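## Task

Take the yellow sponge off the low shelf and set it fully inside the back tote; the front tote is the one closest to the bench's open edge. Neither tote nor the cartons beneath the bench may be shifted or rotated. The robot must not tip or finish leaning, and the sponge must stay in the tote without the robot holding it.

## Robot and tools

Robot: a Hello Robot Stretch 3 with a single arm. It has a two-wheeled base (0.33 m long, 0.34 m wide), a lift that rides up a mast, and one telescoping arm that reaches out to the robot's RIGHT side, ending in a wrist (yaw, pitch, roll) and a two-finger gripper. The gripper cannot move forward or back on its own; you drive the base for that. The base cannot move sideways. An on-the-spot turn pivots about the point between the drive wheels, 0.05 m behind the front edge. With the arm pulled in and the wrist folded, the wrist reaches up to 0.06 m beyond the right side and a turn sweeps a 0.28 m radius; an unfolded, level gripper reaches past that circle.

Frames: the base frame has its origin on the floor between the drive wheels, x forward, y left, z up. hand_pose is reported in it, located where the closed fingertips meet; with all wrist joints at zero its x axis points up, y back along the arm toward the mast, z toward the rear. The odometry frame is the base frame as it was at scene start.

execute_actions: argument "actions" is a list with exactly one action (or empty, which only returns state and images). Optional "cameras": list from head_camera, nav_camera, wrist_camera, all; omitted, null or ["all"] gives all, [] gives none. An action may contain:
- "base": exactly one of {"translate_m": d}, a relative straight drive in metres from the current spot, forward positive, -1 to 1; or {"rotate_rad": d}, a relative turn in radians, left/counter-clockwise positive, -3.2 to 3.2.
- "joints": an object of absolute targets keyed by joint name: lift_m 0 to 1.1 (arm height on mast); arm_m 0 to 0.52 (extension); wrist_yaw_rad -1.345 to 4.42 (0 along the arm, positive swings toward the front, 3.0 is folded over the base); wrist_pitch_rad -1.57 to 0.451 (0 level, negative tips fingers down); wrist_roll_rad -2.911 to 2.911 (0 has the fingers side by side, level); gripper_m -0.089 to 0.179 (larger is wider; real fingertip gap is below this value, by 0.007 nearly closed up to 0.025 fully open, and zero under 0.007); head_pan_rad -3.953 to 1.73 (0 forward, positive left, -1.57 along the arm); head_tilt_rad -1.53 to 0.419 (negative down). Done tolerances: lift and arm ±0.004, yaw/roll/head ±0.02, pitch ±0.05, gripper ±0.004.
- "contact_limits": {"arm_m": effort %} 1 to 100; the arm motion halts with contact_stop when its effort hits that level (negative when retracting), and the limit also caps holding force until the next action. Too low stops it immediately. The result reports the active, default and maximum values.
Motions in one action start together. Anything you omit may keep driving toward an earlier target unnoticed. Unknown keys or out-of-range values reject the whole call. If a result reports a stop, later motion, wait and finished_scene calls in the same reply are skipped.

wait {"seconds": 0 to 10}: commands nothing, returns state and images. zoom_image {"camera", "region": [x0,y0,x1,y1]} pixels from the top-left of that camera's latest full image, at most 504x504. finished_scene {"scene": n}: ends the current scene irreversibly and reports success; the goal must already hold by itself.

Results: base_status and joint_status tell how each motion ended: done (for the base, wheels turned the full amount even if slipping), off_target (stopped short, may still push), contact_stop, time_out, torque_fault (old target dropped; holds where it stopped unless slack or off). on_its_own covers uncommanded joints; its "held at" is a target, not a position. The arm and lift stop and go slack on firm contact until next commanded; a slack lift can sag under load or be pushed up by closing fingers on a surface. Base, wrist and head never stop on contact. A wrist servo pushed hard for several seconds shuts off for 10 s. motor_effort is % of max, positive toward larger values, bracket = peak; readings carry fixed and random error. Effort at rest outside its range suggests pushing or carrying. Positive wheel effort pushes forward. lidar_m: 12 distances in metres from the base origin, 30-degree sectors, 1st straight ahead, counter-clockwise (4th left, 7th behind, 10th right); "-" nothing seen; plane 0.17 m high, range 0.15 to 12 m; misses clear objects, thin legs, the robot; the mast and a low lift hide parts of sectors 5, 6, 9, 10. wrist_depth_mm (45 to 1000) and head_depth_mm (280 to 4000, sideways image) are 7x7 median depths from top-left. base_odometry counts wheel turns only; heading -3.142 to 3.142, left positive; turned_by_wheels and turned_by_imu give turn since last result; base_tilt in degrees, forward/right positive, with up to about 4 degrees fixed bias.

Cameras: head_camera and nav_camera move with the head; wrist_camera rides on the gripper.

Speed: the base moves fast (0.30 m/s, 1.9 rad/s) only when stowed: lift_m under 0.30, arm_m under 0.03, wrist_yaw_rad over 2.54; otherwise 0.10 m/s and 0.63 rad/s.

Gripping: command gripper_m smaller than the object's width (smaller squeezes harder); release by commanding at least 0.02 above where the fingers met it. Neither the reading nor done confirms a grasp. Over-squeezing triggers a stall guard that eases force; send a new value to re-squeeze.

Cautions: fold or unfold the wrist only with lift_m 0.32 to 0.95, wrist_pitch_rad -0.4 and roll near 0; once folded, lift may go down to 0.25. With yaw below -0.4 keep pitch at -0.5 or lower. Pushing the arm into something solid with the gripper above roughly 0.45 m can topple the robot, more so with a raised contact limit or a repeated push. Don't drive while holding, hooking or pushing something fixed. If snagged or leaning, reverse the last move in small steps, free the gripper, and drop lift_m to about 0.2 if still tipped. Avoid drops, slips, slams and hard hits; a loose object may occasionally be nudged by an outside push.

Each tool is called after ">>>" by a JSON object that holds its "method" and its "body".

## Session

>>> {"method": "execute_actions", "body": {"actions": []}}

Scene clock: 0.00 s.
base_odometry: x=+0.000 y=+0.000 heading=+0.000 (m, m, rad; odometry frame)
turned_by_wheels: +0.000 (rad since the last result)
turned_by_imu: +0.000 (rad since the last result)
base_tilt: forward=-2.5 right=-0.2 (deg)
lidar_m: 2.53 1.11 1.10 1.21 1.89 1.71 2.13 1.74 1.15 1.22 1.86 2.35
head_depth_mm: 1715 2631 2598 2617 2595 2614 2381 / 1791 2739 2884 2839 2853 2828 2463 / 1893 2763 3153 3034 3053 3037 2497 / 1901 2735 3275 3190 3252 3237 2504 / 1910 2721 2890 2922 2912 2884 2464 / 1923 2525 2532 2600 2594 2623 2458 / 1944 2337 2331 2334 2340 2349 2224
base_status: not commanded
joint_positions: lift_m=+0.314 arm_m=+0.001 wrist_yaw_rad=+3.026 wrist_pitch_rad=-0.407 wrist_roll_rad=+0.000 gripper_m=+0.037 head_pan_rad=+0.002 head_tilt_rad=-0.003
joint_status: not commanded
motor_effort: left_wheel=+0 right_wheel=-1 lift_m=+19 arm_m=-1 wrist_yaw_rad=+0 wrist_pitch_rad=+5 wrist_roll_rad=+0 gripper_m=+1 head_pan_rad=+0 head_tilt_rad=+2 (%)
hand_pose: x=+0.0048 y=+0.0781 z=+0.3286 quat_wxyz=(+0.183, +0.699, +0.103, +0.683) (m; base frame)
wrist_depth_mm: - - - - - - - / - - - - - - 889 / - - - - - - 948 / 827 802 841 852 863 863 867 / 661 675 703 672 689 703 715 / 558 569 - 566 576 568 581 / 481 497 - 503 479 502 504
pictures: head_camera (sideways: a quarter turn clockwise sets it upright), nav_camera (sideways: a quarter turn counterclockwise sets it upright), wrist_camera
Images, in order (width x height): head_camera 896x504, nav_camera 672x504, wrist_camera 644x364.

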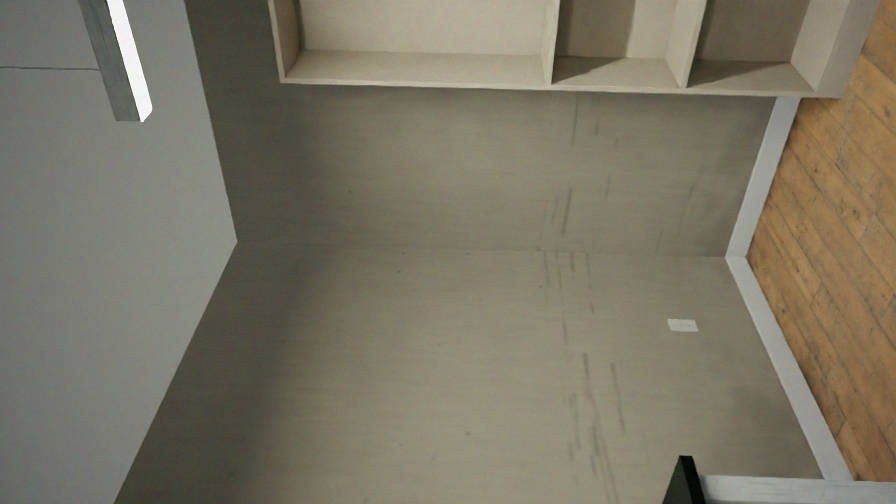

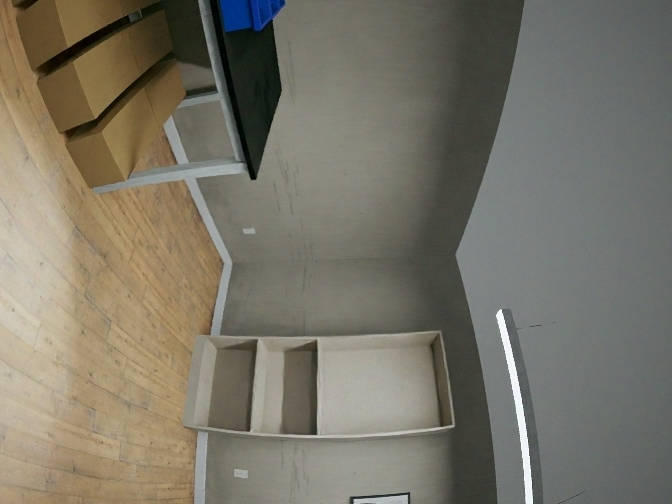

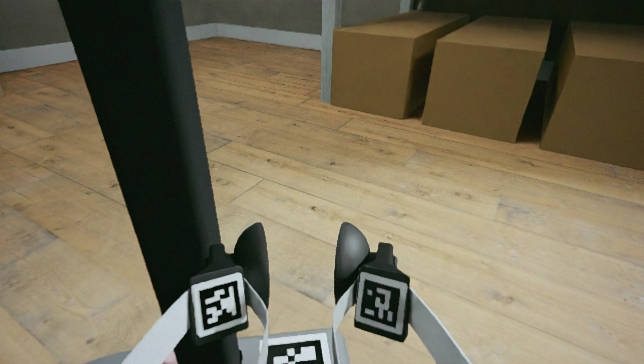

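>>> {"method": "execute_actions", "body": {"actions": [{"joints": {"head_pan_rad": 1.7, "head_tilt_rad": -0.35, "lift_m": 0.27}}], "cameras": ["head_camera", "nav_camera"]}}

Scene clock: 2.83 s.
base_odometry: x=+0.000 y=+0.000 heading=+0.000 (m, m, rad; odometry frame)
turned_by_wheels: +0.000 (rad since the last result)
turned_by_imu: +0.000 (rad since the last result)
base_tilt: forward=-2.6 right=+0.0 (deg)
lidar_m: 2.53 1.11 1.10 1.21 1.89 1.71 2.14 1.74 1.14 1.22 1.84 2.35
head_depth_mm: 1975 2064 2151 1328 2323 1601 1379 / 2163 2244 2326 2439 2451 1476 1469 / 2329 2456 2544 2663 2627 1996 1552 / 2497 2655 2822 2941 2673 1978 1556 / 2346 2536 2666 2843 2655 1990 1552 / 2185 2287 2469 2573 2585 1956 1546 / 2050 2153 2221 2389 2462 1944 -
base_status: not commanded
joint_positions: lift_m=+0.271 arm_m=+0.001 wrist_yaw_rad=+3.026 wrist_pitch_rad=-0.407 wrist_roll_rad=+0.000 gripper_m=+0.037 head_pan_rad=+1.693 head_tilt_rad=-0.345
joint_status: all done
motor_effort: left_wheel=+0(0) right_wheel=+0(0) lift_m=+10(17) arm_m=-1(0) wrist_yaw_rad=+0(0) wrist_pitch_rad=+5(5) wrist_roll_rad=+0(0) gripper_m=+1(0) head_pan_rad=+5(56) head_tilt_rad=-3(23) (%)
hand_pose: x=+0.0048 y=+0.0781 z=+0.2856 quat_wxyz=(+0.183, +0.699, +0.103, +0.683) (m; base frame)
wrist_depth_mm: - - - - - - - / - - - - - - 900 / 956 - - - - - 938 / 744 742 763 758 754 794 812 / 605 604 634 619 627 626 621 / 517 500 - 529 517 521 529 / 447 - - - 435 445 455
pictures: head_camera (sideways: a quarter turn clockwise sets it upright), nav_camera (sideways: a quarter turn counterclockwise sets it upright)
Images, in order (width x height): head_camera 896x504, nav_camera 672x504.

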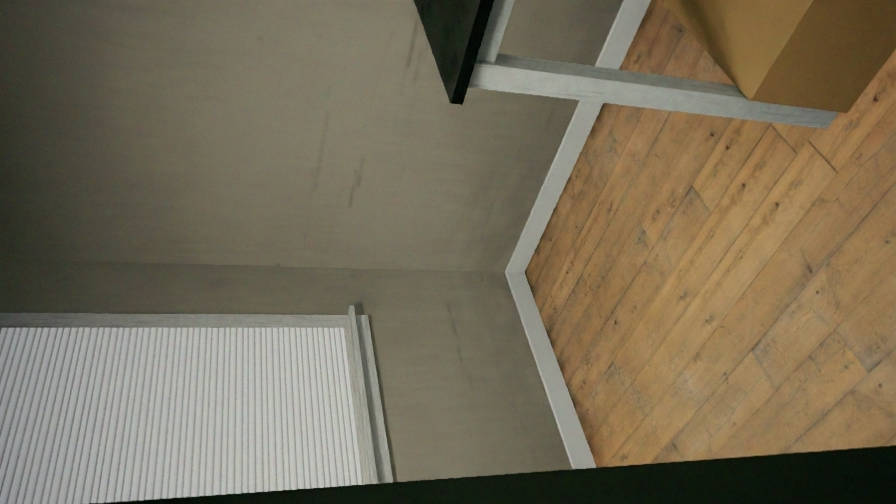

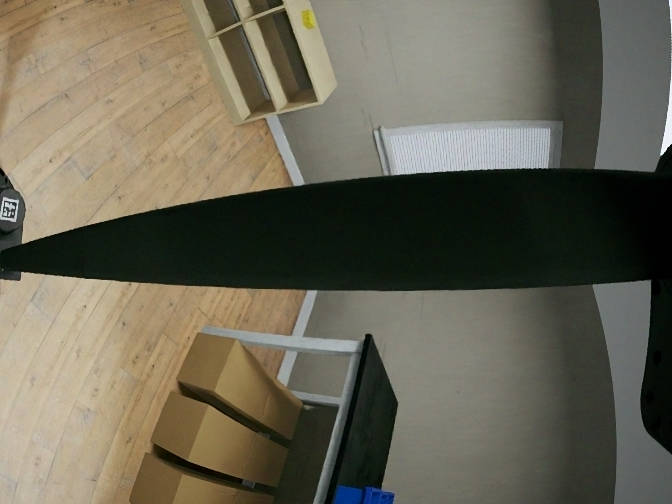

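>>> {"method": "execute_actions", "body": {"actions": [{"base": {"rotate_rad": 2.46}, "joints": {"head_pan_rad": 0.0, "head_tilt_rad": -0.5}}], "cameras": ["head_camera", "nav_camera"]}}

Scene clock: 8.03 s.
base_odometry: x=+0.000 y=+0.000 heading=+2.460 (m, m, rad; odometry frame)
turned_by_wheels: +2.460 (rad since the last result)
turned_by_imu: +2.447 (rad since the last result)
base_tilt: forward=-2.5 right=-0.2 (deg)
lidar_m: 1.71 1.85 1.80 1.14 1.16 1.54 2.35 2.56 1.15 1.11 1.15 1.77
head_depth_mm: 1818 1951 2109 2312 2167 1685 1388 / 1797 1940 2101 2082 2066 1687 1378 / 1818 1940 2132 2153 2045 1660 1376 / 1800 1953 2077 2164 2057 1671 1388 / 1794 1949 2081 2088 2049 1649 1369 / 1815 1937 2055 2118 2045 1658 1362 / 1813 1941 2056 2055 2030 1658 1347
base_status: done
joint_positions: lift_m=+0.271 arm_m=+0.001 wrist_yaw_rad=+3.026 wrist_pitch_rad=-0.407 wrist_roll_rad=+0.000 gripper_m=+0.037 head_pan_rad=+0.007 head_tilt_rad=-0.494
joint_status: all done
motor_effort: left_wheel=-2(9) right_wheel=+2(8) lift_m=+11(11) arm_m=-1(1) wrist_yaw_rad=+0(0) wrist_pitch_rad=+5(5) wrist_roll_rad=+0(0) gripper_m=+0(0) head_pan_rad=-5(58) head_tilt_rad=-3(16) (%)
hand_pose: x=+0.0048 y=+0.0781 z=+0.2856 quat_wxyz=(+0.183, +0.699, +0.103, +0.683) (m; base frame)
wrist_depth_mm: 972 - - - - - - / - - - - - - - / 987 - - - - - - / 744 732 781 762 770 780 806 / 598 608 637 606 625 613 617 / 498 499 - 527 535 522 524 / 451 - - - 431 450 450
pictures: head_camera (sideways: a quarter turn clockwise sets it upright), nav_camera (sideways: a quarter turn counterclockwise sets it upright)
Images, in order (width x height): head_camera 896x504, nav_camera 672x504.

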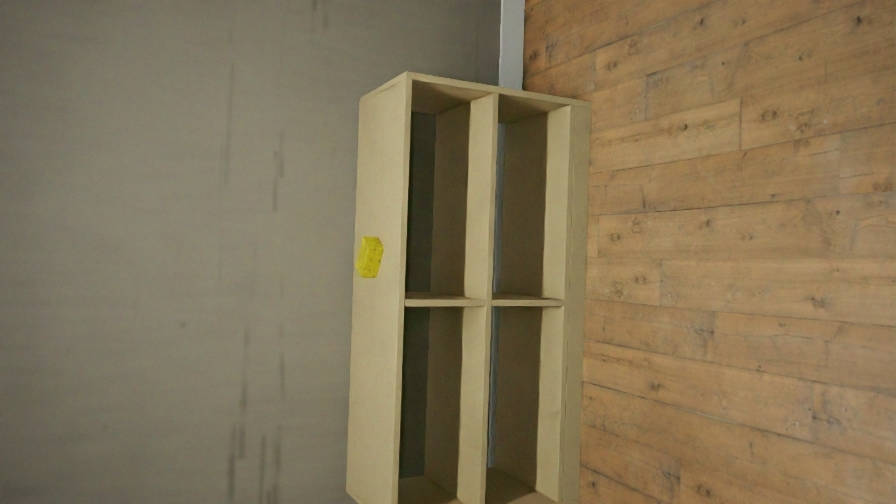

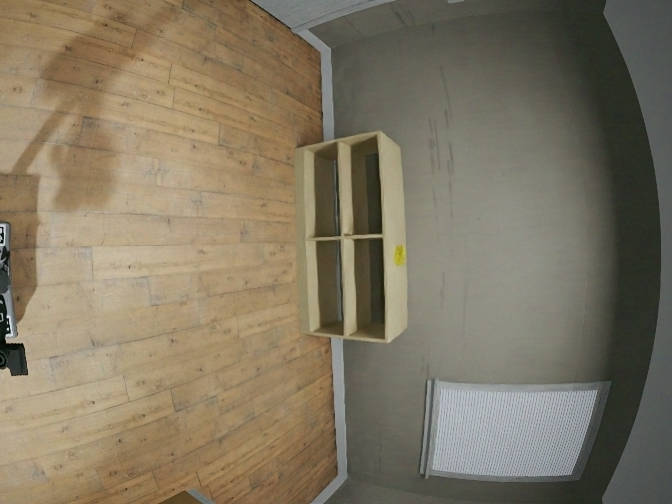

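>>> {"method": "execute_actions", "body": {"actions": [{"base": {"translate_m": 1.0}}], "cameras": ["head_camera"]}}

Scene clock: 15.57 s.
base_odometry: x=-0.776 y=+0.630 heading=+2.460 (m, m, rad; odometry frame)
turned_by_wheels: +0.000 (rad since the last result)
turned_by_imu: +0.003 (rad since the last result)
base_tilt: forward=-2.6 right=-0.2 (deg)
lidar_m: 0.72 1.01 1.01 1.71 1.70 1.64 3.33 1.57 1.16 1.46 1.59 0.85
head_depth_mm: 930 1009 1083 1194 1146 989 1107 / 931 1001 1084 1197 1141 982 1102 / 927 1009 1088 1200 1133 1128 1201 / 927 1002 1092 1184 1126 1127 1189 / 930 1004 1088 1190 1124 972 1091 / 926 1003 1083 1201 1110 1115 1190 / 928 996 1089 1195 1106 1105 1187
base_status: done
joint_positions: lift_m=+0.271 arm_m=+0.001 wrist_yaw_rad=+3.026 wrist_pitch_rad=-0.407 wrist_roll_rad=+0.000 gripper_m=+0.037 head_pan_rad=+0.007 head_tilt_rad=-0.495
joint_status: not commanded
motor_effort: left_wheel=-2(7) right_wheel=+2(6) lift_m=+10(11) arm_m=-1(1) wrist_yaw_rad=+0(0) wrist_pitch_rad=+5(5) wrist_roll_rad=+0(0) gripper_m=+1(0) head_pan_rad=-6(5) head_tilt_rad=-2(3) (%)
hand_pose: x=+0.0048 y=+0.0781 z=+0.2856 quat_wxyz=(+0.183, +0.699, +0.103, +0.683) (m; base frame)
wrist_depth_mm: - - - - - - 811 / - - - - - - 835 / 978 - - - - - 861 / 741 746 748 766 762 780 767 / 602 610 633 608 619 627 633 / 499 498 - 523 527 522 526 / 451 - - - 432 450 458
pictures: head_camera (sideways: a quarter turn clockwise sets it upright)
Images, in order (width x height): head_camera 896x504.

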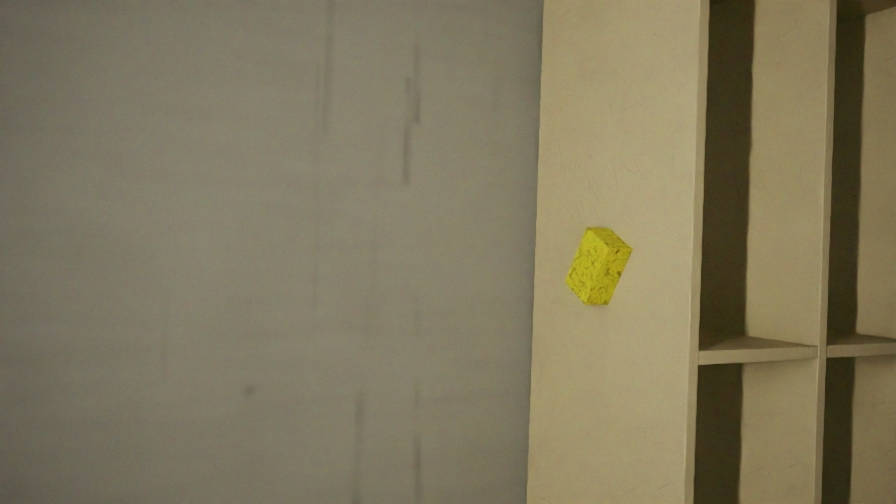

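>>> {"method": "zoom_image", "body": {"camera": "head_camera", "region": [500, 180, 720, 350]}}

Region (500, 180, 720, 350) of head_camera's 896x504 image, scaled by 2.291, with more detail than that image has; it fills the top 389 rows of this view, and the rest is white.

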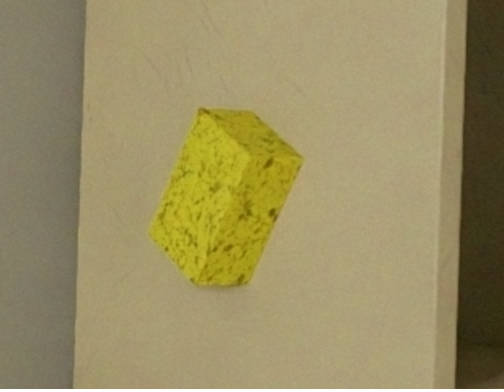

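>>> {"method": "execute_actions", "body": {"actions": [{"base": {"translate_m": 0.35}, "joints": {"head_pan_rad": -1.3, "head_tilt_rad": -0.8}}], "cameras": []}}

>>> {"method": "execute_actions", "body": {"actions": [{"base": {"rotate_rad": 1.535}}], "cameras": ["head_camera"]}}

Scene clock: 24.73 s.
base_odometry: x=-1.048 y=+0.851 heading=+2.460 (m, m, rad; odometry frame)
turned_by_wheels: +0.000 (rad since the last result)
turned_by_imu: +0.001 (rad since the last result)
base_tilt: forward=-2.5 right=-0.1 (deg)
lidar_m: 0.44 0.38 0.80 1.72 1.77 1.91 3.67 1.56 1.31 2.01 0.59 0.66
head_depth_mm: 1717 1926 2134 1892 1578 1368 1182 / 1764 1990 2187 1884 1578 1348 1183 / 1802 2045 2219 1880 1559 1356 1176 / 1863 2096 2256 1876 1572 1340 1174 / 1828 2051 2180 1849 1567 1350 1178 / 1464 1618 1780 1808 1553 1260 1148 / 1223 1318 1432 1544 849 976 1075
base_status: done
joint_positions: lift_m=+0.271 arm_m=+0.001 wrist_yaw_rad=+3.026 wrist_pitch_rad=-0.407 wrist_roll_rad=+0.000 gripper_m=+0.037 head_pan_rad=-1.293 head_tilt_rad=-0.790
joint_status: all done
motor_effort: left_wheel=-2(7) right_wheel=+2(8) lift_m=+10(10) arm_m=-1(1) wrist_yaw_rad=+0(1) wrist_pitch_rad=+5(5) wrist_roll_rad=+0(0) gripper_m=+1(1) head_pan_rad=-4(57) head_tilt_rad=-5(25) (%)
hand_pose: x=+0.0048 y=+0.0781 z=+0.2856 quat_wxyz=(+0.183, +0.699, +0.103, +0.683) (m; base frame)
wrist_depth_mm: - - - - - 717 463 / - - - - - 805 806 / 981 - - - 868 831 788 / 743 755 762 753 768 642 642 / 603 594 633 619 611 582 512 / 510 504 - 510 525 527 441 / 443 - - - 433 451 420
pictures: none
No camera images: the call's "cameras" was empty. Leave "cameras" out to get every camera's image.

Scene clock: 27.03 s.
base_odometry: x=-1.048 y=+0.851 heading=-2.289 (m, m, rad; odometry frame)
turned_by_wheels: +1.535 (rad since the last result)
turned_by_imu: +1.526 (rad since the last result)
base_tilt: forward=-2.6 right=-0.2 (deg)
lidar_m: 1.72 1.76 1.92 3.64 1.63 1.30 2.01 0.59 0.63 0.51 0.38 0.80
head_depth_mm: 623 700 795 915 834 717 887 / 640 719 821 931 813 726 913 / 657 737 843 943 790 742 1059 / 669 757 866 958 823 753 1085 / 684 777 899 981 818 790 1115 / 702 799 926 970 815 947 1137 / 721 826 959 973 810 990 1148
base_status: done
joint_positions: lift_m=+0.271 arm_m=+0.001 wrist_yaw_rad=+3.026 wrist_pitch_rad=-0.407 wrist_roll_rad=+0.000 gripper_m=+0.037 head_pan_rad=-1.293 head_tilt_rad=-0.790
joint_status: not commanded
motor_effort: left_wheel=-2(8) right_wheel=+2(8) lift_m=+11(11) arm_m=-1(1) wrist_yaw_rad=+0(0) wrist_pitch_rad=+5(5) wrist_roll_rad=+0(0) gripper_m=+1(1) head_pan_rad=-5(5) head_tilt_rad=-5(5) (%)
hand_pose: x=+0.0048 y=+0.0780 z=+0.2856 quat_wxyz=(+0.183, +0.699, +0.103, +0.683) (m; base frame)
wrist_depth_mm: - - - - - - - / - - - - - - - / 959 - - - - - - / 761 727 744 761 777 783 794 / 599 612 641 617 629 627 635 / 520 511 - 531 535 526 528 / 449 - - - 438 448 454
pictures: head_camera (sideways: a quarter turn clockwise sets it upright)
Images, in order (width x height): head_camera 896x504.

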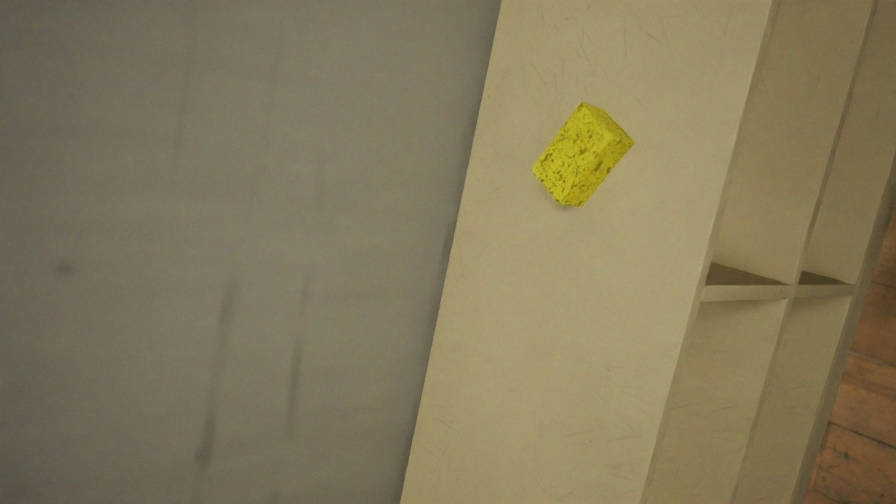

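>>> {"method": "execute_actions", "body": {"actions": [{"base": {"translate_m": -0.125}, "joints": {"lift_m": 0.71, "wrist_yaw_rad": 1.03, "head_pan_rad": -1.45}}], "cameras": []}}

>>> {"method": "execute_actions", "body": {"actions": [{"joints": {"arm_m": 0.29, "gripper_m": 0.165}}]}}

Scene clock: 35.03 s.
base_odometry: x=-0.966 y=+0.945 heading=-2.289 (m, m, rad; odometry frame)
turned_by_wheels: +0.000 (rad since the last result)
turned_by_imu: -0.001 (rad since the last result)
base_tilt: forward=-2.6 right=-0.1 (deg)
lidar_m: 1.85 1.89 1.99 3.66 1.45 1.20 1.88 1.14 0.50 0.77 0.44 0.91
head_depth_mm: 640 721 829 943 837 744 900 / 647 729 836 943 830 739 - / 652 739 847 940 830 741 917 / 657 745 856 959 824 752 903 / 662 747 866 956 785 747 - / 669 758 875 959 815 748 1108 / 676 766 889 969 812 782 1111
base_status: done
joint_positions: lift_m=+0.709 arm_m=+0.001 wrist_yaw_rad=+1.032 wrist_pitch_rad=-0.407 wrist_roll_rad=+0.000 gripper_m=+0.037 head_pan_rad=-1.443 head_tilt_rad=-0.790
joint_status: all done
motor_effort: left_wheel=-2(10) right_wheel=+2(5) lift_m=+27(28) arm_m=-1(1) wrist_yaw_rad=-3(4) wrist_pitch_rad=+5(5) wrist_roll_rad=+0(0) gripper_m=+0(0) head_pan_rad=-5(26) head_tilt_rad=-5(5) (%)
hand_pose: x=+0.1723 y=-0.2620 z=+0.7245 quat_wxyz=(+0.673, +0.466, -0.531, +0.217) (m; base frame)
wrist_depth_mm: - - - 907 673 539 458 / - - - 861 713 559 462 / - - 641 576 595 555 479 / - - 880 437 455 458 458 / - - 809 713 359 349 296 / - - - 643 305 301 277 / 906 923 898 551 447 259 259
pictures: none
No camera images: the call's "cameras" was empty. Leave "cameras" out to get every camera's image.

Scene clock: 38.37 s.
base_odometry: x=-0.966 y=+0.945 heading=-2.289 (m, m, rad; odometry frame)
turned_by_wheels: +0.000 (rad since the last result)
turned_by_imu: +0.000 (rad since the last result)
base_tilt: forward=-2.5 right=-0.1 (deg)
lidar_m: 1.84 1.89 1.99 3.67 1.46 1.20 1.89 1.14 0.50 0.77 0.44 0.91
head_depth_mm: 639 721 827 931 - - - / 642 726 834 928 813 742 1069 / 650 736 850 947 791 741 1073 / 656 742 857 955 803 753 1084 / 664 750 864 949 784 751 1103 / 671 764 878 965 802 866 1092 / 677 765 884 971 814 789 1122
base_status: not commanded
joint_positions: lift_m=+0.709 arm_m=+0.290 wrist_yaw_rad=+1.030 wrist_pitch_rad=-0.407 wrist_roll_rad=+0.000 gripper_m=+0.165 head_pan_rad=-1.443 head_tilt_rad=-0.790
joint_status: all done
motor_effort: left_wheel=-2(2) right_wheel=+1(1) lift_m=+27(27) arm_m=+2(2) wrist_yaw_rad=-1(3) wrist_pitch_rad=+5(5) wrist_roll_rad=+0(0) gripper_m=+0(84) head_pan_rad=-5(5) head_tilt_rad=-5(5) (%)
hand_pose: x=+0.1721 y=-0.5509 z=+0.7245 quat_wxyz=(+0.673, +0.466, -0.532, +0.216) (m; base frame)
wrist_depth_mm: - - 686 452 331 266 221 / - - 708 478 347 275 227 / 561 570 570 513 372 286 235 / 429 429 438 443 387 302 244 / 348 352 349 355 366 309 253 / - 292 294 295 297 - 260 / - 250 245 205 255 251 257
pictures: head_camera (sideways: a quarter turn clockwise sets it upright), nav_camera (sideways: a quarter turn counterclockwise sets it upright), wrist_camera
Images, in order (width x height): head_camera 896x504, nav_camera 672x504, wrist_camera 644x364.

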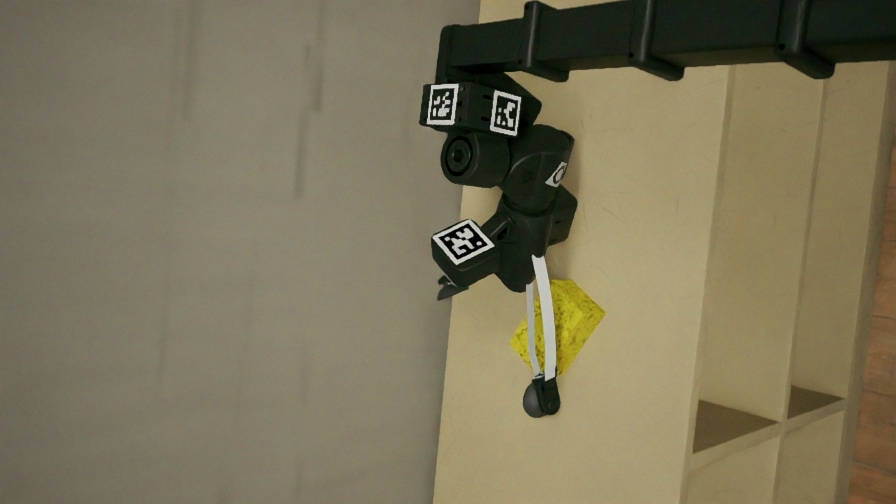

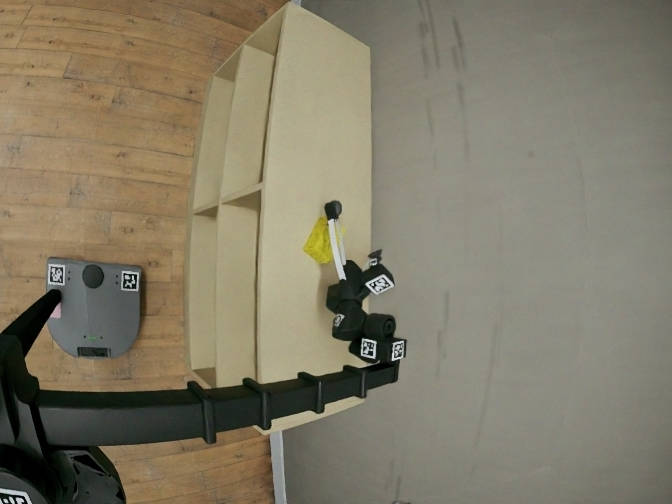

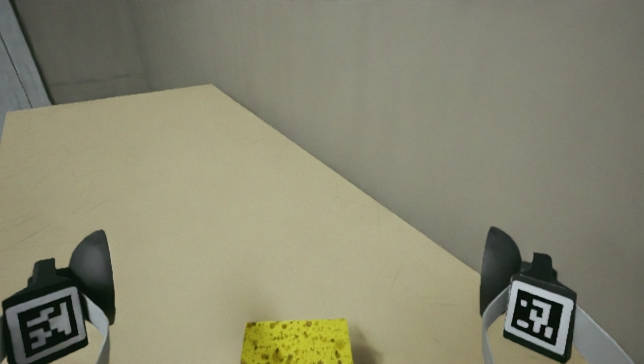

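>>> {"method": "execute_actions", "body": {"actions": [{"base": {"translate_m": -0.03}, "joints": {"arm_m": 0.272, "lift_m": 0.634}}], "cameras": ["head_camera", "wrist_camera"]}}

Scene clock: 42.30 s.
base_odometry: x=-0.946 y=+0.968 heading=-2.289 (m, m, rad; odometry frame)
turned_by_wheels: +0.000 (rad since the last result)
turned_by_imu: +0.000 (rad since the last result)
base_tilt: forward=-2.5 right=-0.2 (deg)
lidar_m: 1.88 1.92 2.01 3.68 1.44 1.17 1.85 1.14 0.48 0.77 0.46 0.94
head_depth_mm: 640 721 830 943 835 729 - / 644 729 837 940 - 739 1061 / 650 736 848 955 - 739 1067 / 656 745 859 958 785 755 1084 / 664 754 866 954 801 747 1108 / 669 758 875 962 808 920 1111 / 673 766 889 971 809 790 1113
base_status: done
joint_positions: lift_m=+0.635 arm_m=+0.272 wrist_yaw_rad=+1.030 wrist_pitch_rad=-0.407 wrist_roll_rad=+0.000 gripper_m=+0.165 head_pan_rad=-1.443 head_tilt_rad=-0.790
joint_status: all done
motor_effort: left_wheel=-2(7) right_wheel=+2(2) lift_m=+10(25) arm_m=-3(4) wrist_yaw_rad=+0(0) wrist_pitch_rad=+5(5) wrist_roll_rad=+0(0) gripper_m=+1(1) head_pan_rad=-5(5) head_tilt_rad=-5(5) (%)
hand_pose: x=+0.1721 y=-0.5335 z=+0.6496 quat_wxyz=(+0.673, +0.466, -0.532, +0.216) (m; base frame)
wrist_depth_mm: - - 735 477 352 282 233 / 538 554 578 497 373 294 244 / 373 377 390 393 376 306 252 / 289 290 293 296 300 303 262 / 234 235 219 169 239 253 252 / - 197 145 141 199 - 205 / - 168 124 125 172 169 180
pictures: head_camera (sideways: a quarter turn clockwise sets it upright), wrist_camera
Images, in order (width x height): head_camera 896x504, wrist_camera 644x364.

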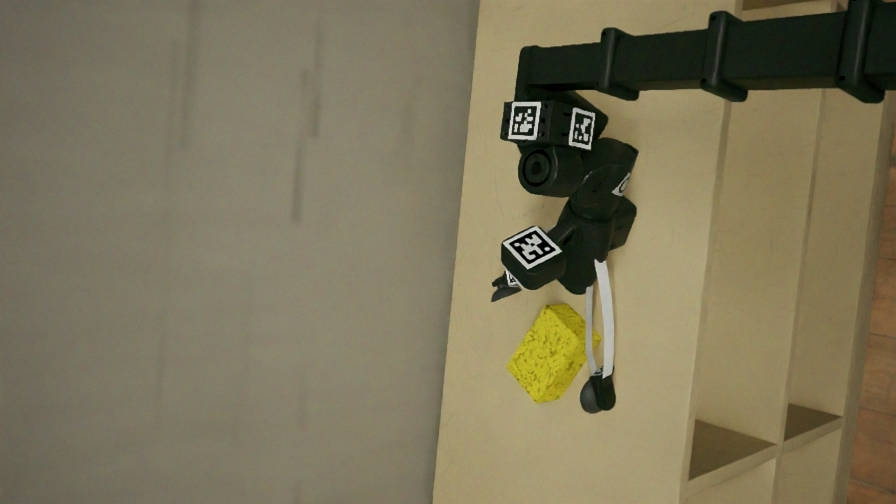

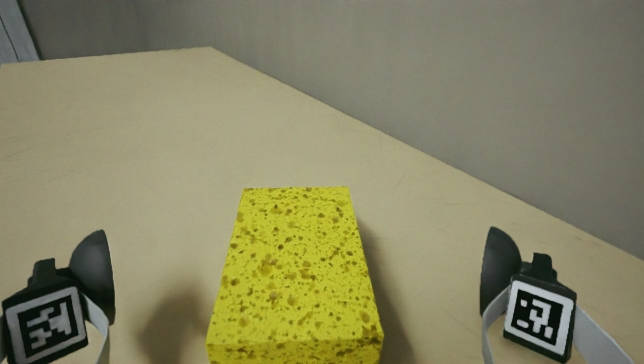

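>>> {"method": "execute_actions", "body": {"actions": [{"joints": {"gripper_m": 0.025}}], "cameras": ["wrist_camera"]}}

>>> {"method": "execute_actions", "body": {"actions": [{"joints": {"lift_m": 0.69}}], "cameras": ["wrist_camera"]}}

Scene clock: 78.97 s.
base_odometry: x=-0.946 y=+0.968 heading=-2.289 (m, m, rad; odometry frame)
turned_by_wheels: +0.000 (rad since the last result)
turned_by_imu: +0.000 (rad since the last result)
base_tilt: forward=-2.5 right=-0.1 (deg)
lidar_m: 1.87 1.92 2.01 3.65 1.44 1.17 1.85 1.14 0.48 0.77 0.46 0.94
head_depth_mm: 643 722 829 945 835 730 - / 643 731 842 943 - 742 1074 / 650 738 849 945 - 737 1067 / 656 744 857 958 783 752 1086 / 665 751 865 953 782 752 1103 / 669 759 878 965 798 922 1108 / 677 771 890 972 818 788 1117
base_status: not commanded
joint_positions: lift_m=+0.635 arm_m=+0.272 wrist_yaw_rad=+1.030 wrist_pitch_rad=-0.407 wrist_roll_rad=+0.000 gripper_m=+0.026 head_pan_rad=-1.443 head_tilt_rad=-0.790
joint_status: all done
motor_effort: left_wheel=-2(2) right_wheel=+2(1) lift_m=+10(10) arm_m=-3(3) wrist_yaw_rad=+0(0) wrist_pitch_rad=+5(5) wrist_roll_rad=+0(0) gripper_m=-14(87) head_pan_rad=-4(5) head_tilt_rad=-4(5) (%)
hand_pose: x=+0.1721 y=-0.5335 z=+0.6496 quat_wxyz=(+0.673, +0.466, -0.532, +0.216) (m; base frame)
wrist_depth_mm: - - 729 469 353 283 237 / 546 555 564 503 372 293 244 / 377 378 384 393 373 306 250 / 288 292 292 298 299 302 261 / 234 235 181 167 248 241 252 / 195 197 140 140 - 201 202 / 169 169 124 123 163 174 175
pictures: wrist_camera
Images, in order (width x height): wrist_camera 644x364.

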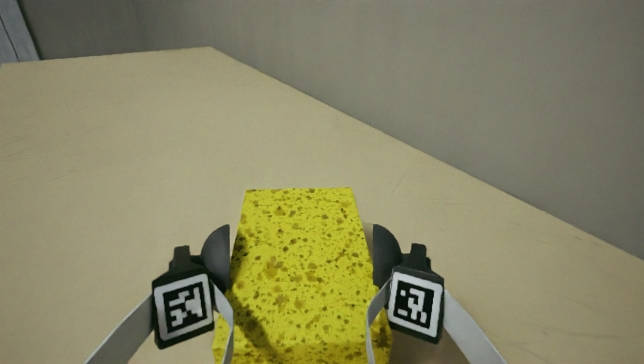

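Scene clock: 80.30 s.
base_odometry: x=-0.946 y=+0.968 heading=-2.289 (m, m, rad; odometry frame)
turned_by_wheels: +0.000 (rad since the last result)
turned_by_imu: +0.000 (rad since the last result)
base_tilt: forward=-2.5 right=-0.1 (deg)
lidar_m: 1.87 1.92 2.01 3.67 1.44 1.17 1.86 1.14 0.48 0.77 0.46 0.94
head_depth_mm: 642 722 828 945 853 - - / 647 731 836 956 791 744 1065 / 652 739 846 963 788 740 1070 / 659 747 852 964 788 754 1081 / 663 753 867 954 782 749 1104 / 672 761 877 959 800 926 1106 / 678 770 886 966 814 788 1106
base_status: not commanded
joint_positions: lift_m=+0.689 arm_m=+0.272 wrist_yaw_rad=+1.030 wrist_pitch_rad=-0.408 wrist_roll_rad=+0.000 gripper_m=+0.026 head_pan_rad=-1.443 head_tilt_rad=-0.790
joint_status: all done
motor_effort: left_wheel=-2(2) right_wheel=+2(2) lift_m=+27(28) arm_m=-4(3) wrist_yaw_rad=-1(0) wrist_pitch_rad=+5(5) wrist_roll_rad=+0(0) gripper_m=-14(14) head_pan_rad=-5(5) head_tilt_rad=-5(5) (%)
hand_pose: x=+0.1720 y=-0.5334 z=+0.7043 quat_wxyz=(+0.673, +0.466, -0.532, +0.216) (m; base frame)
wrist_depth_mm: - - 735 475 358 279 235 / - - 709 513 372 296 244 / 508 513 531 501 395 307 251 / 391 393 397 397 396 322 262 / 315 318 182 168 337 322 270 / 264 266 139 140 - 274 270 / 227 228 124 123 220 235 237
pictures: wrist_camera
Images, in order (width x height): wrist_camera 644x364.

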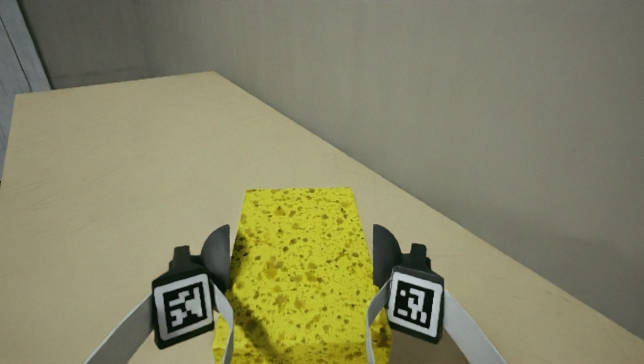

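>>> {"method": "execute_actions", "body": {"actions": [{"base": {"rotate_rad": -0.84}, "joints": {"arm_m": 0.0, "lift_m": 0.95, "head_pan_rad": -2.3, "head_tilt_rad": -0.6}}], "cameras": ["nav_camera"]}}

>>> {"method": "execute_actions", "body": {"actions": [{"base": {"translate_m": -0.9}, "joints": {"lift_m": 1.1, "wrist_yaw_rad": 0.0, "wrist_pitch_rad": -0.1}}], "cameras": ["nav_camera", "wrist_camera"]}}

Scene clock: 90.93 s.
base_odometry: x=-0.946 y=+0.968 heading=-3.129 (m, m, rad; odometry frame)
turned_by_wheels: -0.840 (rad since the last result)
turned_by_imu: -0.838 (rad since the last result)
base_tilt: forward=-2.6 right=-0.1 (deg)
lidar_m: 0.46 0.94 1.87 2.01 2.22 3.64 1.18 1.17 1.85 0.48 0.54 0.65
head_depth_mm: 1615 1760 1956 2072 1821 1609 - / 1607 1774 1948 2157 1866 - - / 1615 1766 1939 2181 2021 - - / 1600 1757 1955 2137 - - 1225 / 1597 1762 1956 2136 - - 1223 / 1588 1743 1948 2127 - - 1222 / 1589 1733 1925 2118 1944 - -
base_status: done
joint_positions: lift_m=+0.949 arm_m=+0.001 wrist_yaw_rad=+1.030 wrist_pitch_rad=-0.409 wrist_roll_rad=+0.000 gripper_m=+0.026 head_pan_rad=-2.293 head_tilt_rad=-0.606
joint_status: all done
joint sent to its limit — the command would take arm_m past its lower limit, so that joint was sent only as far as its limit.
motor_effort: left_wheel=+3(7) right_wheel=-3(6) lift_m=+27(28) arm_m=-4(3) wrist_yaw_rad=+0(0) wrist_pitch_rad=+5(5) wrist_roll_rad=+0(0) gripper_m=-14(14) head_pan_rad=-4(57) head_tilt_rad=+3(20) (%)
hand_pose: x=+0.1720 y=-0.2626 z=+0.9642 quat_wxyz=(+0.674, +0.466, -0.531, +0.216) (m; base frame)
wrist_depth_mm: 602 584 552 545 533 512 502 / 653 610 622 587 563 559 536 / 703 686 662 637 619 595 583 / 782 749 726 675 660 644 629 / 703 719 182 168 708 706 667 / 587 602 140 141 - 763 748 / 508 516 123 123 493 854 826
pictures: nav_camera (sideways: a quarter turn counterclockwise sets it upright)
Images, in order (width x height): nav_camera 672x504.

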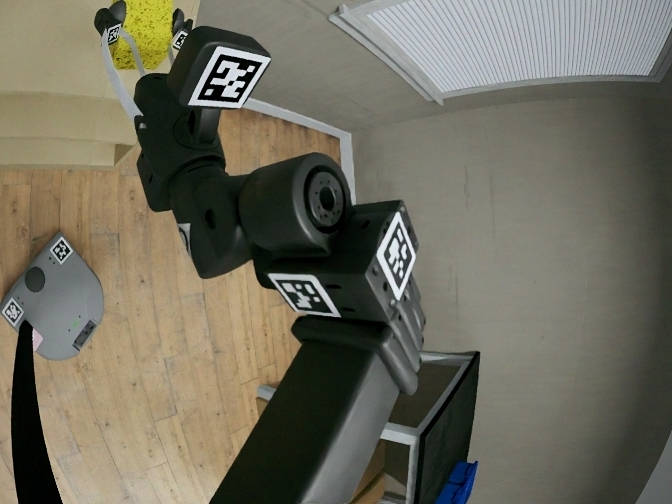

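Scene clock: 100.87 s.
base_odometry: x=-0.046 y=+0.979 heading=-3.129 (m, m, rad; odometry frame)
turned_by_wheels: +0.000 (rad since the last result)
turned_by_imu: -0.003 (rad since the last result)
base_tilt: forward=-2.5 right=-0.1 (deg)
lidar_m: 1.35 2.45 2.07 2.04 3.00 0.92 0.46 0.38 0.38 1.42 1.47 1.09
head_depth_mm: - - 1013 717 553 1156 1077 / - - 1007 712 553 1141 1021 / - 1270 1055 693 548 1150 1017 / - 1263 1119 - 528 572 971 / - - - - 511 1402 1249 / - - - - - 1493 1277 / - - - - - 1468 1275
base_status: done
joint_positions: lift_m=+1.098 arm_m=+0.001 wrist_yaw_rad=+0.002 wrist_pitch_rad=-0.126 wrist_roll_rad=+0.000 gripper_m=+0.026 head_pan_rad=-2.293 head_tilt_rad=-0.606
joint_status: all done
joint sent to its limit — the command would take lift_m past its upper limit, so that joint was sent only as far as its limit.
motor_effort: left_wheel=+3(4) right_wheel=-2(6) lift_m=+27(27) arm_m=-3(3) wrist_yaw_rad=-3(4) wrist_pitch_rad=+9(10) wrist_roll_rad=+0(0) gripper_m=-14(14) head_pan_rad=-5(5) head_tilt_rad=+3(3) (%)
hand_pose: x=-0.0209 y=-0.3976 z=+1.1809 quat_wxyz=(+0.706, +0.045, -0.705, -0.044) (m; base frame)
wrist_depth_mm: - - - - - 896 811 / - - - - - 915 837 / - - - - - 977 822 / - - - - - - 855 / - - 182 168 - - 908 / - - 140 140 - - 895 / - - 123 123 - - 929
pictures: nav_camera (sideways: a quarter turn counterclockwise sets it upright), wrist_camera
Images, in order (width x height): nav_camera 672x504, wrist_camera 644x364.

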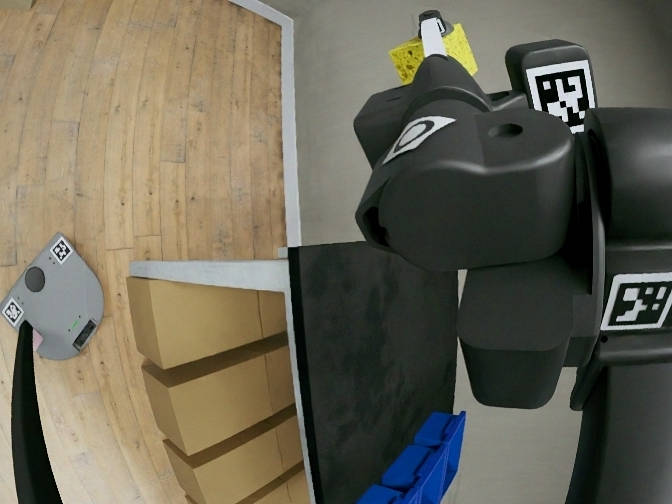

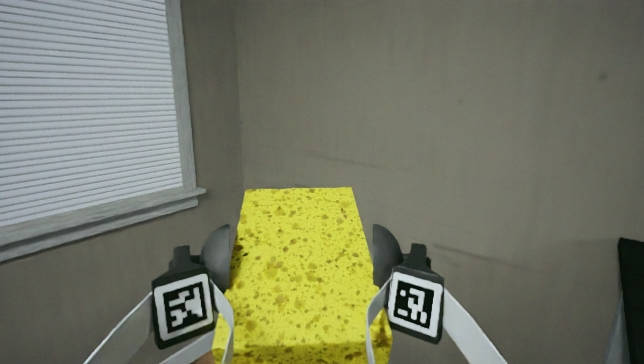

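>>> {"method": "execute_actions", "body": {"actions": [{"base": {"rotate_rad": -0.57}, "joints": {"head_pan_rad": -1.57, "head_tilt_rad": -1.15}}], "cameras": ["head_camera"]}}

>>> {"method": "execute_actions", "body": {"actions": [{"base": {"translate_m": -0.5}}]}}

Scene clock: 105.67 s.
base_odometry: x=-0.046 y=+0.979 heading=+2.585 (m, m, rad; odometry frame)
turned_by_wheels: -0.570 (rad since the last result)
turned_by_imu: -0.568 (rad since the last result)
base_tilt: forward=-2.5 right=-0.1 (deg)
lidar_m: 1.08 1.35 1.79 2.33 2.04 2.94 1.04 0.48 0.38 0.38 1.39 1.48
head_depth_mm: - 477 1218 1172 1192 1216 1117 / - - 1215 1128 1106 1223 - / - 488 598 1094 1162 1232 - / 1345 1495 1546 1400 1285 1223 - / 1353 1640 1572 1428 1306 1196 1114 / 1368 1654 1577 1418 1293 1200 1108 / 1394 1647 1565 1417 1298 1185 1107
base_status: done
joint_positions: lift_m=+1.098 arm_m=+0.001 wrist_yaw_rad=+0.002 wrist_pitch_rad=-0.126 wrist_roll_rad=+0.000 gripper_m=+0.026 head_pan_rad=-1.577 head_tilt_rad=-1.136
joint_status: all done
motor_effort: left_wheel=+3(7) right_wheel=-2(5) lift_m=+27(27) arm_m=-4(4) wrist_yaw_rad=-1(3) wrist_pitch_rad=+9(9) wrist_roll_rad=+0(0) gripper_m=-13(13) head_pan_rad=+5(56) head_tilt_rad=-8(36) (%)
hand_pose: x=-0.0211 y=-0.3976 z=+1.1809 quat_wxyz=(+0.706, +0.045, -0.705, -0.044) (m; base frame)
wrist_depth_mm: - - 967 942 952 946 918 / - - - - 960 959 977 / - - - - - - 978 / - - - - - - - / - - 181 168 910 849 810 / - - 140 140 - 627 640 / - - 124 123 458 501 500
pictures: head_camera (sideways: a quarter turn clockwise sets it upright)
Images, in order (width x height): head_camera 896x504.

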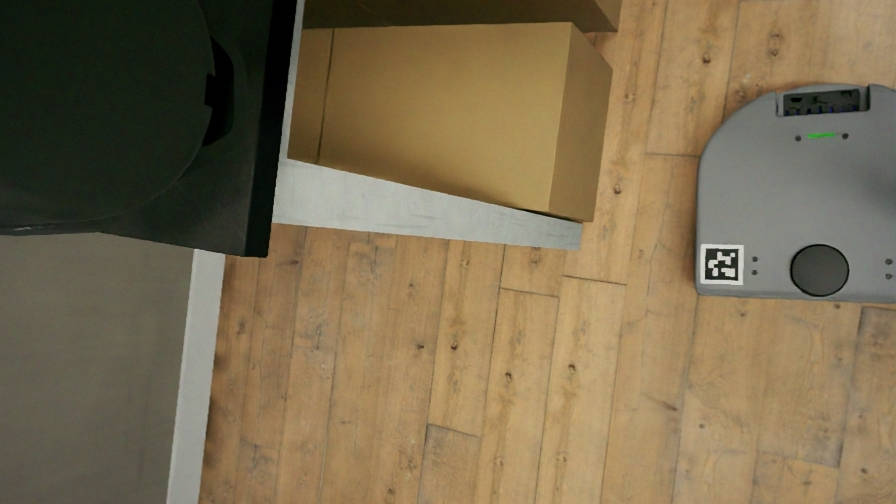

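Scene clock: 111.60 s.
base_odometry: x=+0.378 y=+0.715 heading=+2.585 (m, m, rad; odometry frame)
turned_by_wheels: +0.000 (rad since the last result)
turned_by_imu: -0.001 (rad since the last result)
base_tilt: forward=-2.5 right=-0.1 (deg)
lidar_m: 1.58 1.80 2.54 1.94 2.05 2.53 0.89 0.41 0.33 0.32 0.36 0.51
head_depth_mm: - 407 448 1132 1047 1216 1121 / - - 462 1201 1170 1216 - / - 488 465 1127 1054 1231 - / 558 495 465 1121 1066 1228 - / 559 493 469 1167 1253 1199 1115 / 555 493 1185 1119 1120 1197 1109 / 552 490 1178 1117 1185 1195 1104
base_status: done
joint_positions: lift_m=+1.098 arm_m=+0.001 wrist_yaw_rad=+0.002 wrist_pitch_rad=-0.126 wrist_roll_rad=+0.000 gripper_m=+0.026 head_pan_rad=-1.577 head_tilt_rad=-1.136
joint_status: not commanded
motor_effort: left_wheel=+3(5) right_wheel=-3(6) lift_m=+26(27) arm_m=-3(3) wrist_yaw_rad=-1(2) wrist_pitch_rad=+9(9) wrist_roll_rad=+0(0) gripper_m=-14(14) head_pan_rad=+5(5) head_tilt_rad=-7(7) (%)
hand_pose: x=-0.0211 y=-0.3976 z=+1.1809 quat_wxyz=(+0.706, +0.045, -0.705, -0.044) (m; base frame)
wrist_depth_mm: 975 976 915 900 887 852 855 / - 992 959 943 917 919 867 / - - - 996 963 938 927 / - - - - - 973 949 / - 875 182 168 709 678 856 / 655 614 139 140 - 509 499 / 496 485 123 124 301 330 330
pictures: head_camera (sideways: a quarter turn clockwise sets it upright), nav_camera (sideways: a quarter turn counterclockwise sets it upright), wrist_camera
Images, in order (width x height): head_camera 896x504, nav_camera 672x504, wrist_camera 644x364.

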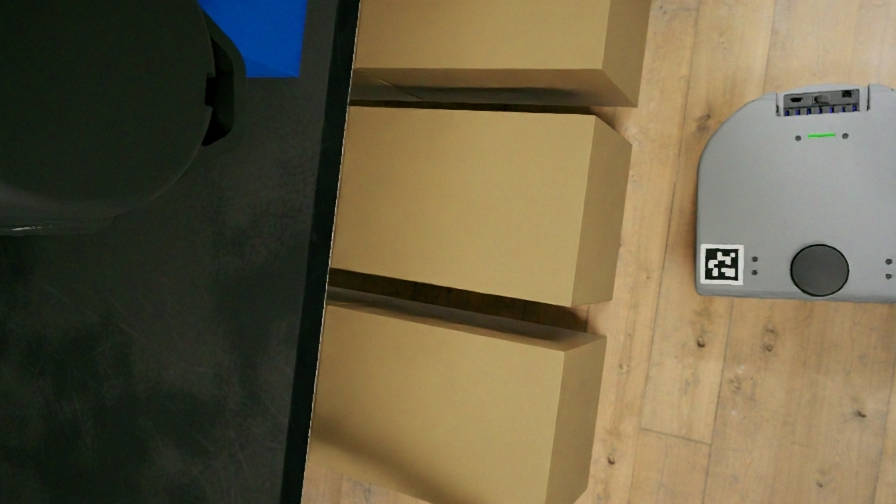

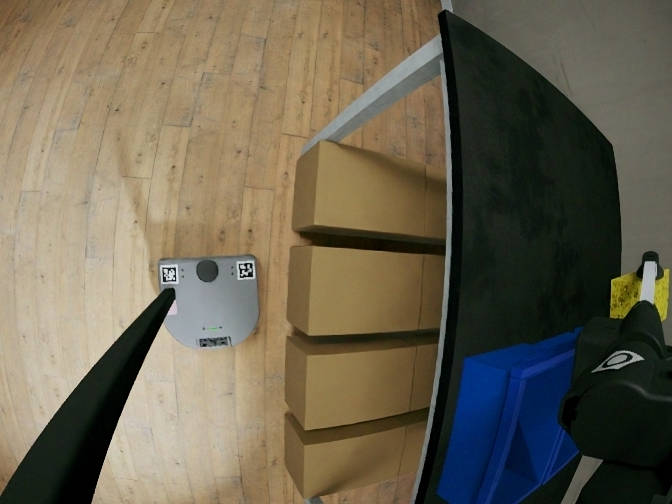

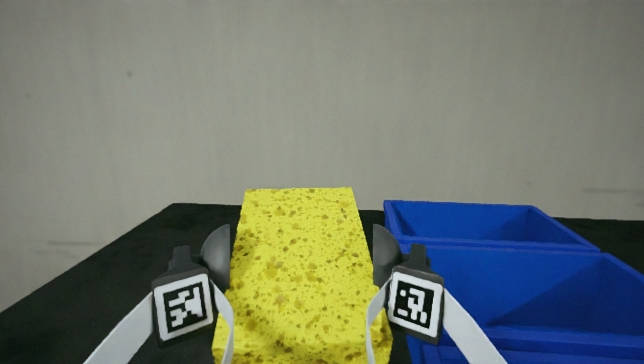

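>>> {"method": "execute_actions", "body": {"actions": []}}

Scene clock: 114.40 s.
base_odometry: x=+0.378 y=+0.715 heading=+2.585 (m, m, rad; odometry frame)
turned_by_wheels: +0.000 (rad since the last result)
turned_by_imu: +0.000 (rad since the last result)
base_tilt: forward=-2.5 right=-0.2 (deg)
lidar_m: 1.58 1.80 2.55 1.96 2.05 2.53 0.89 0.41 0.32 0.32 0.36 0.51
head_depth_mm: - 407 448 1134 1051 1206 1118 / - - 461 1194 1169 1216 - / - 488 464 1125 1060 1243 - / 559 496 464 1124 1068 1233 - / 557 494 469 1164 1251 1200 1108 / 556 492 1178 1115 1118 1199 1109 / 555 490 1182 1118 1189 1192 1109
base_status: done
joint_positions: lift_m=+1.098 arm_m=+0.001 wrist_yaw_rad=+0.002 wrist_pitch_rad=-0.126 wrist_roll_rad=+0.000 gripper_m=+0.026 head_pan_rad=-1.577 head_tilt_rad=-1.136
joint_status: not commanded
motor_effort: left_wheel=+3(5) right_wheel=-3(6) lift_m=+27(27) arm_m=-3(3) wrist_yaw_rad=-2(2) wrist_pitch_rad=+9(9) wrist_roll_rad=+0(0) gripper_m=-14(14) head_pan_rad=+5(5) head_tilt_rad=-8(7) (%)
hand_pose: x=-0.0211 y=-0.3976 z=+1.1809 quat_wxyz=(+0.706, +0.045, -0.705, -0.044) (m; base frame)
wrist_depth_mm: 953 942 925 932 899 879 856 / - 982 985 946 936 899 880 / - - - 995 980 960 915 / - - - - - 978 939 / - 865 181 169 720 674 857 / 654 630 140 140 - 507 504 / 502 493 124 123 299 330 331
pictures: head_camera (sideways: a quarter turn clockwise sets it upright), nav_camera (sideways: a quarter turn counterclockwise sets it upright), wrist_camera
Images, in order (width x height): head_camera 896x504, nav_camera 672x504, wrist_camera 644x364.

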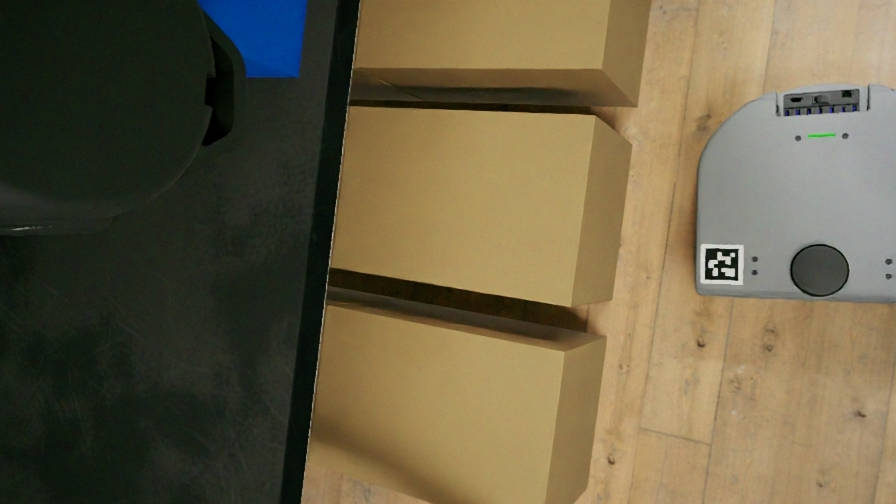

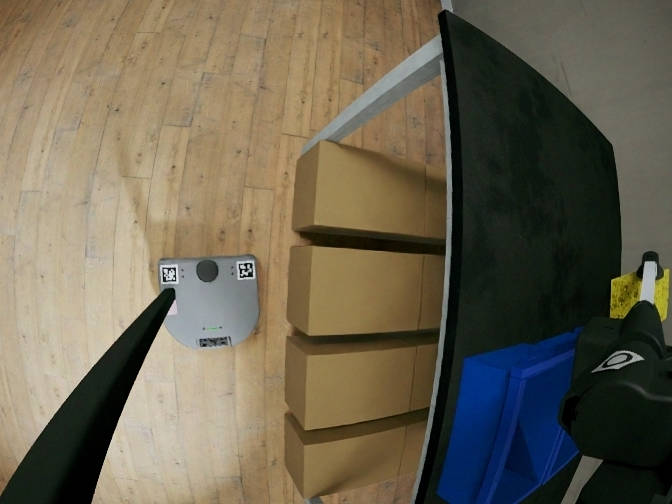

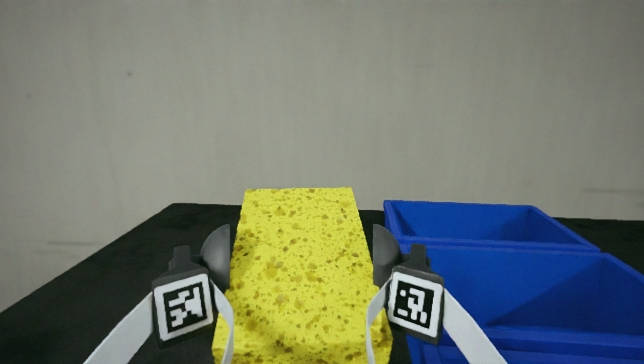

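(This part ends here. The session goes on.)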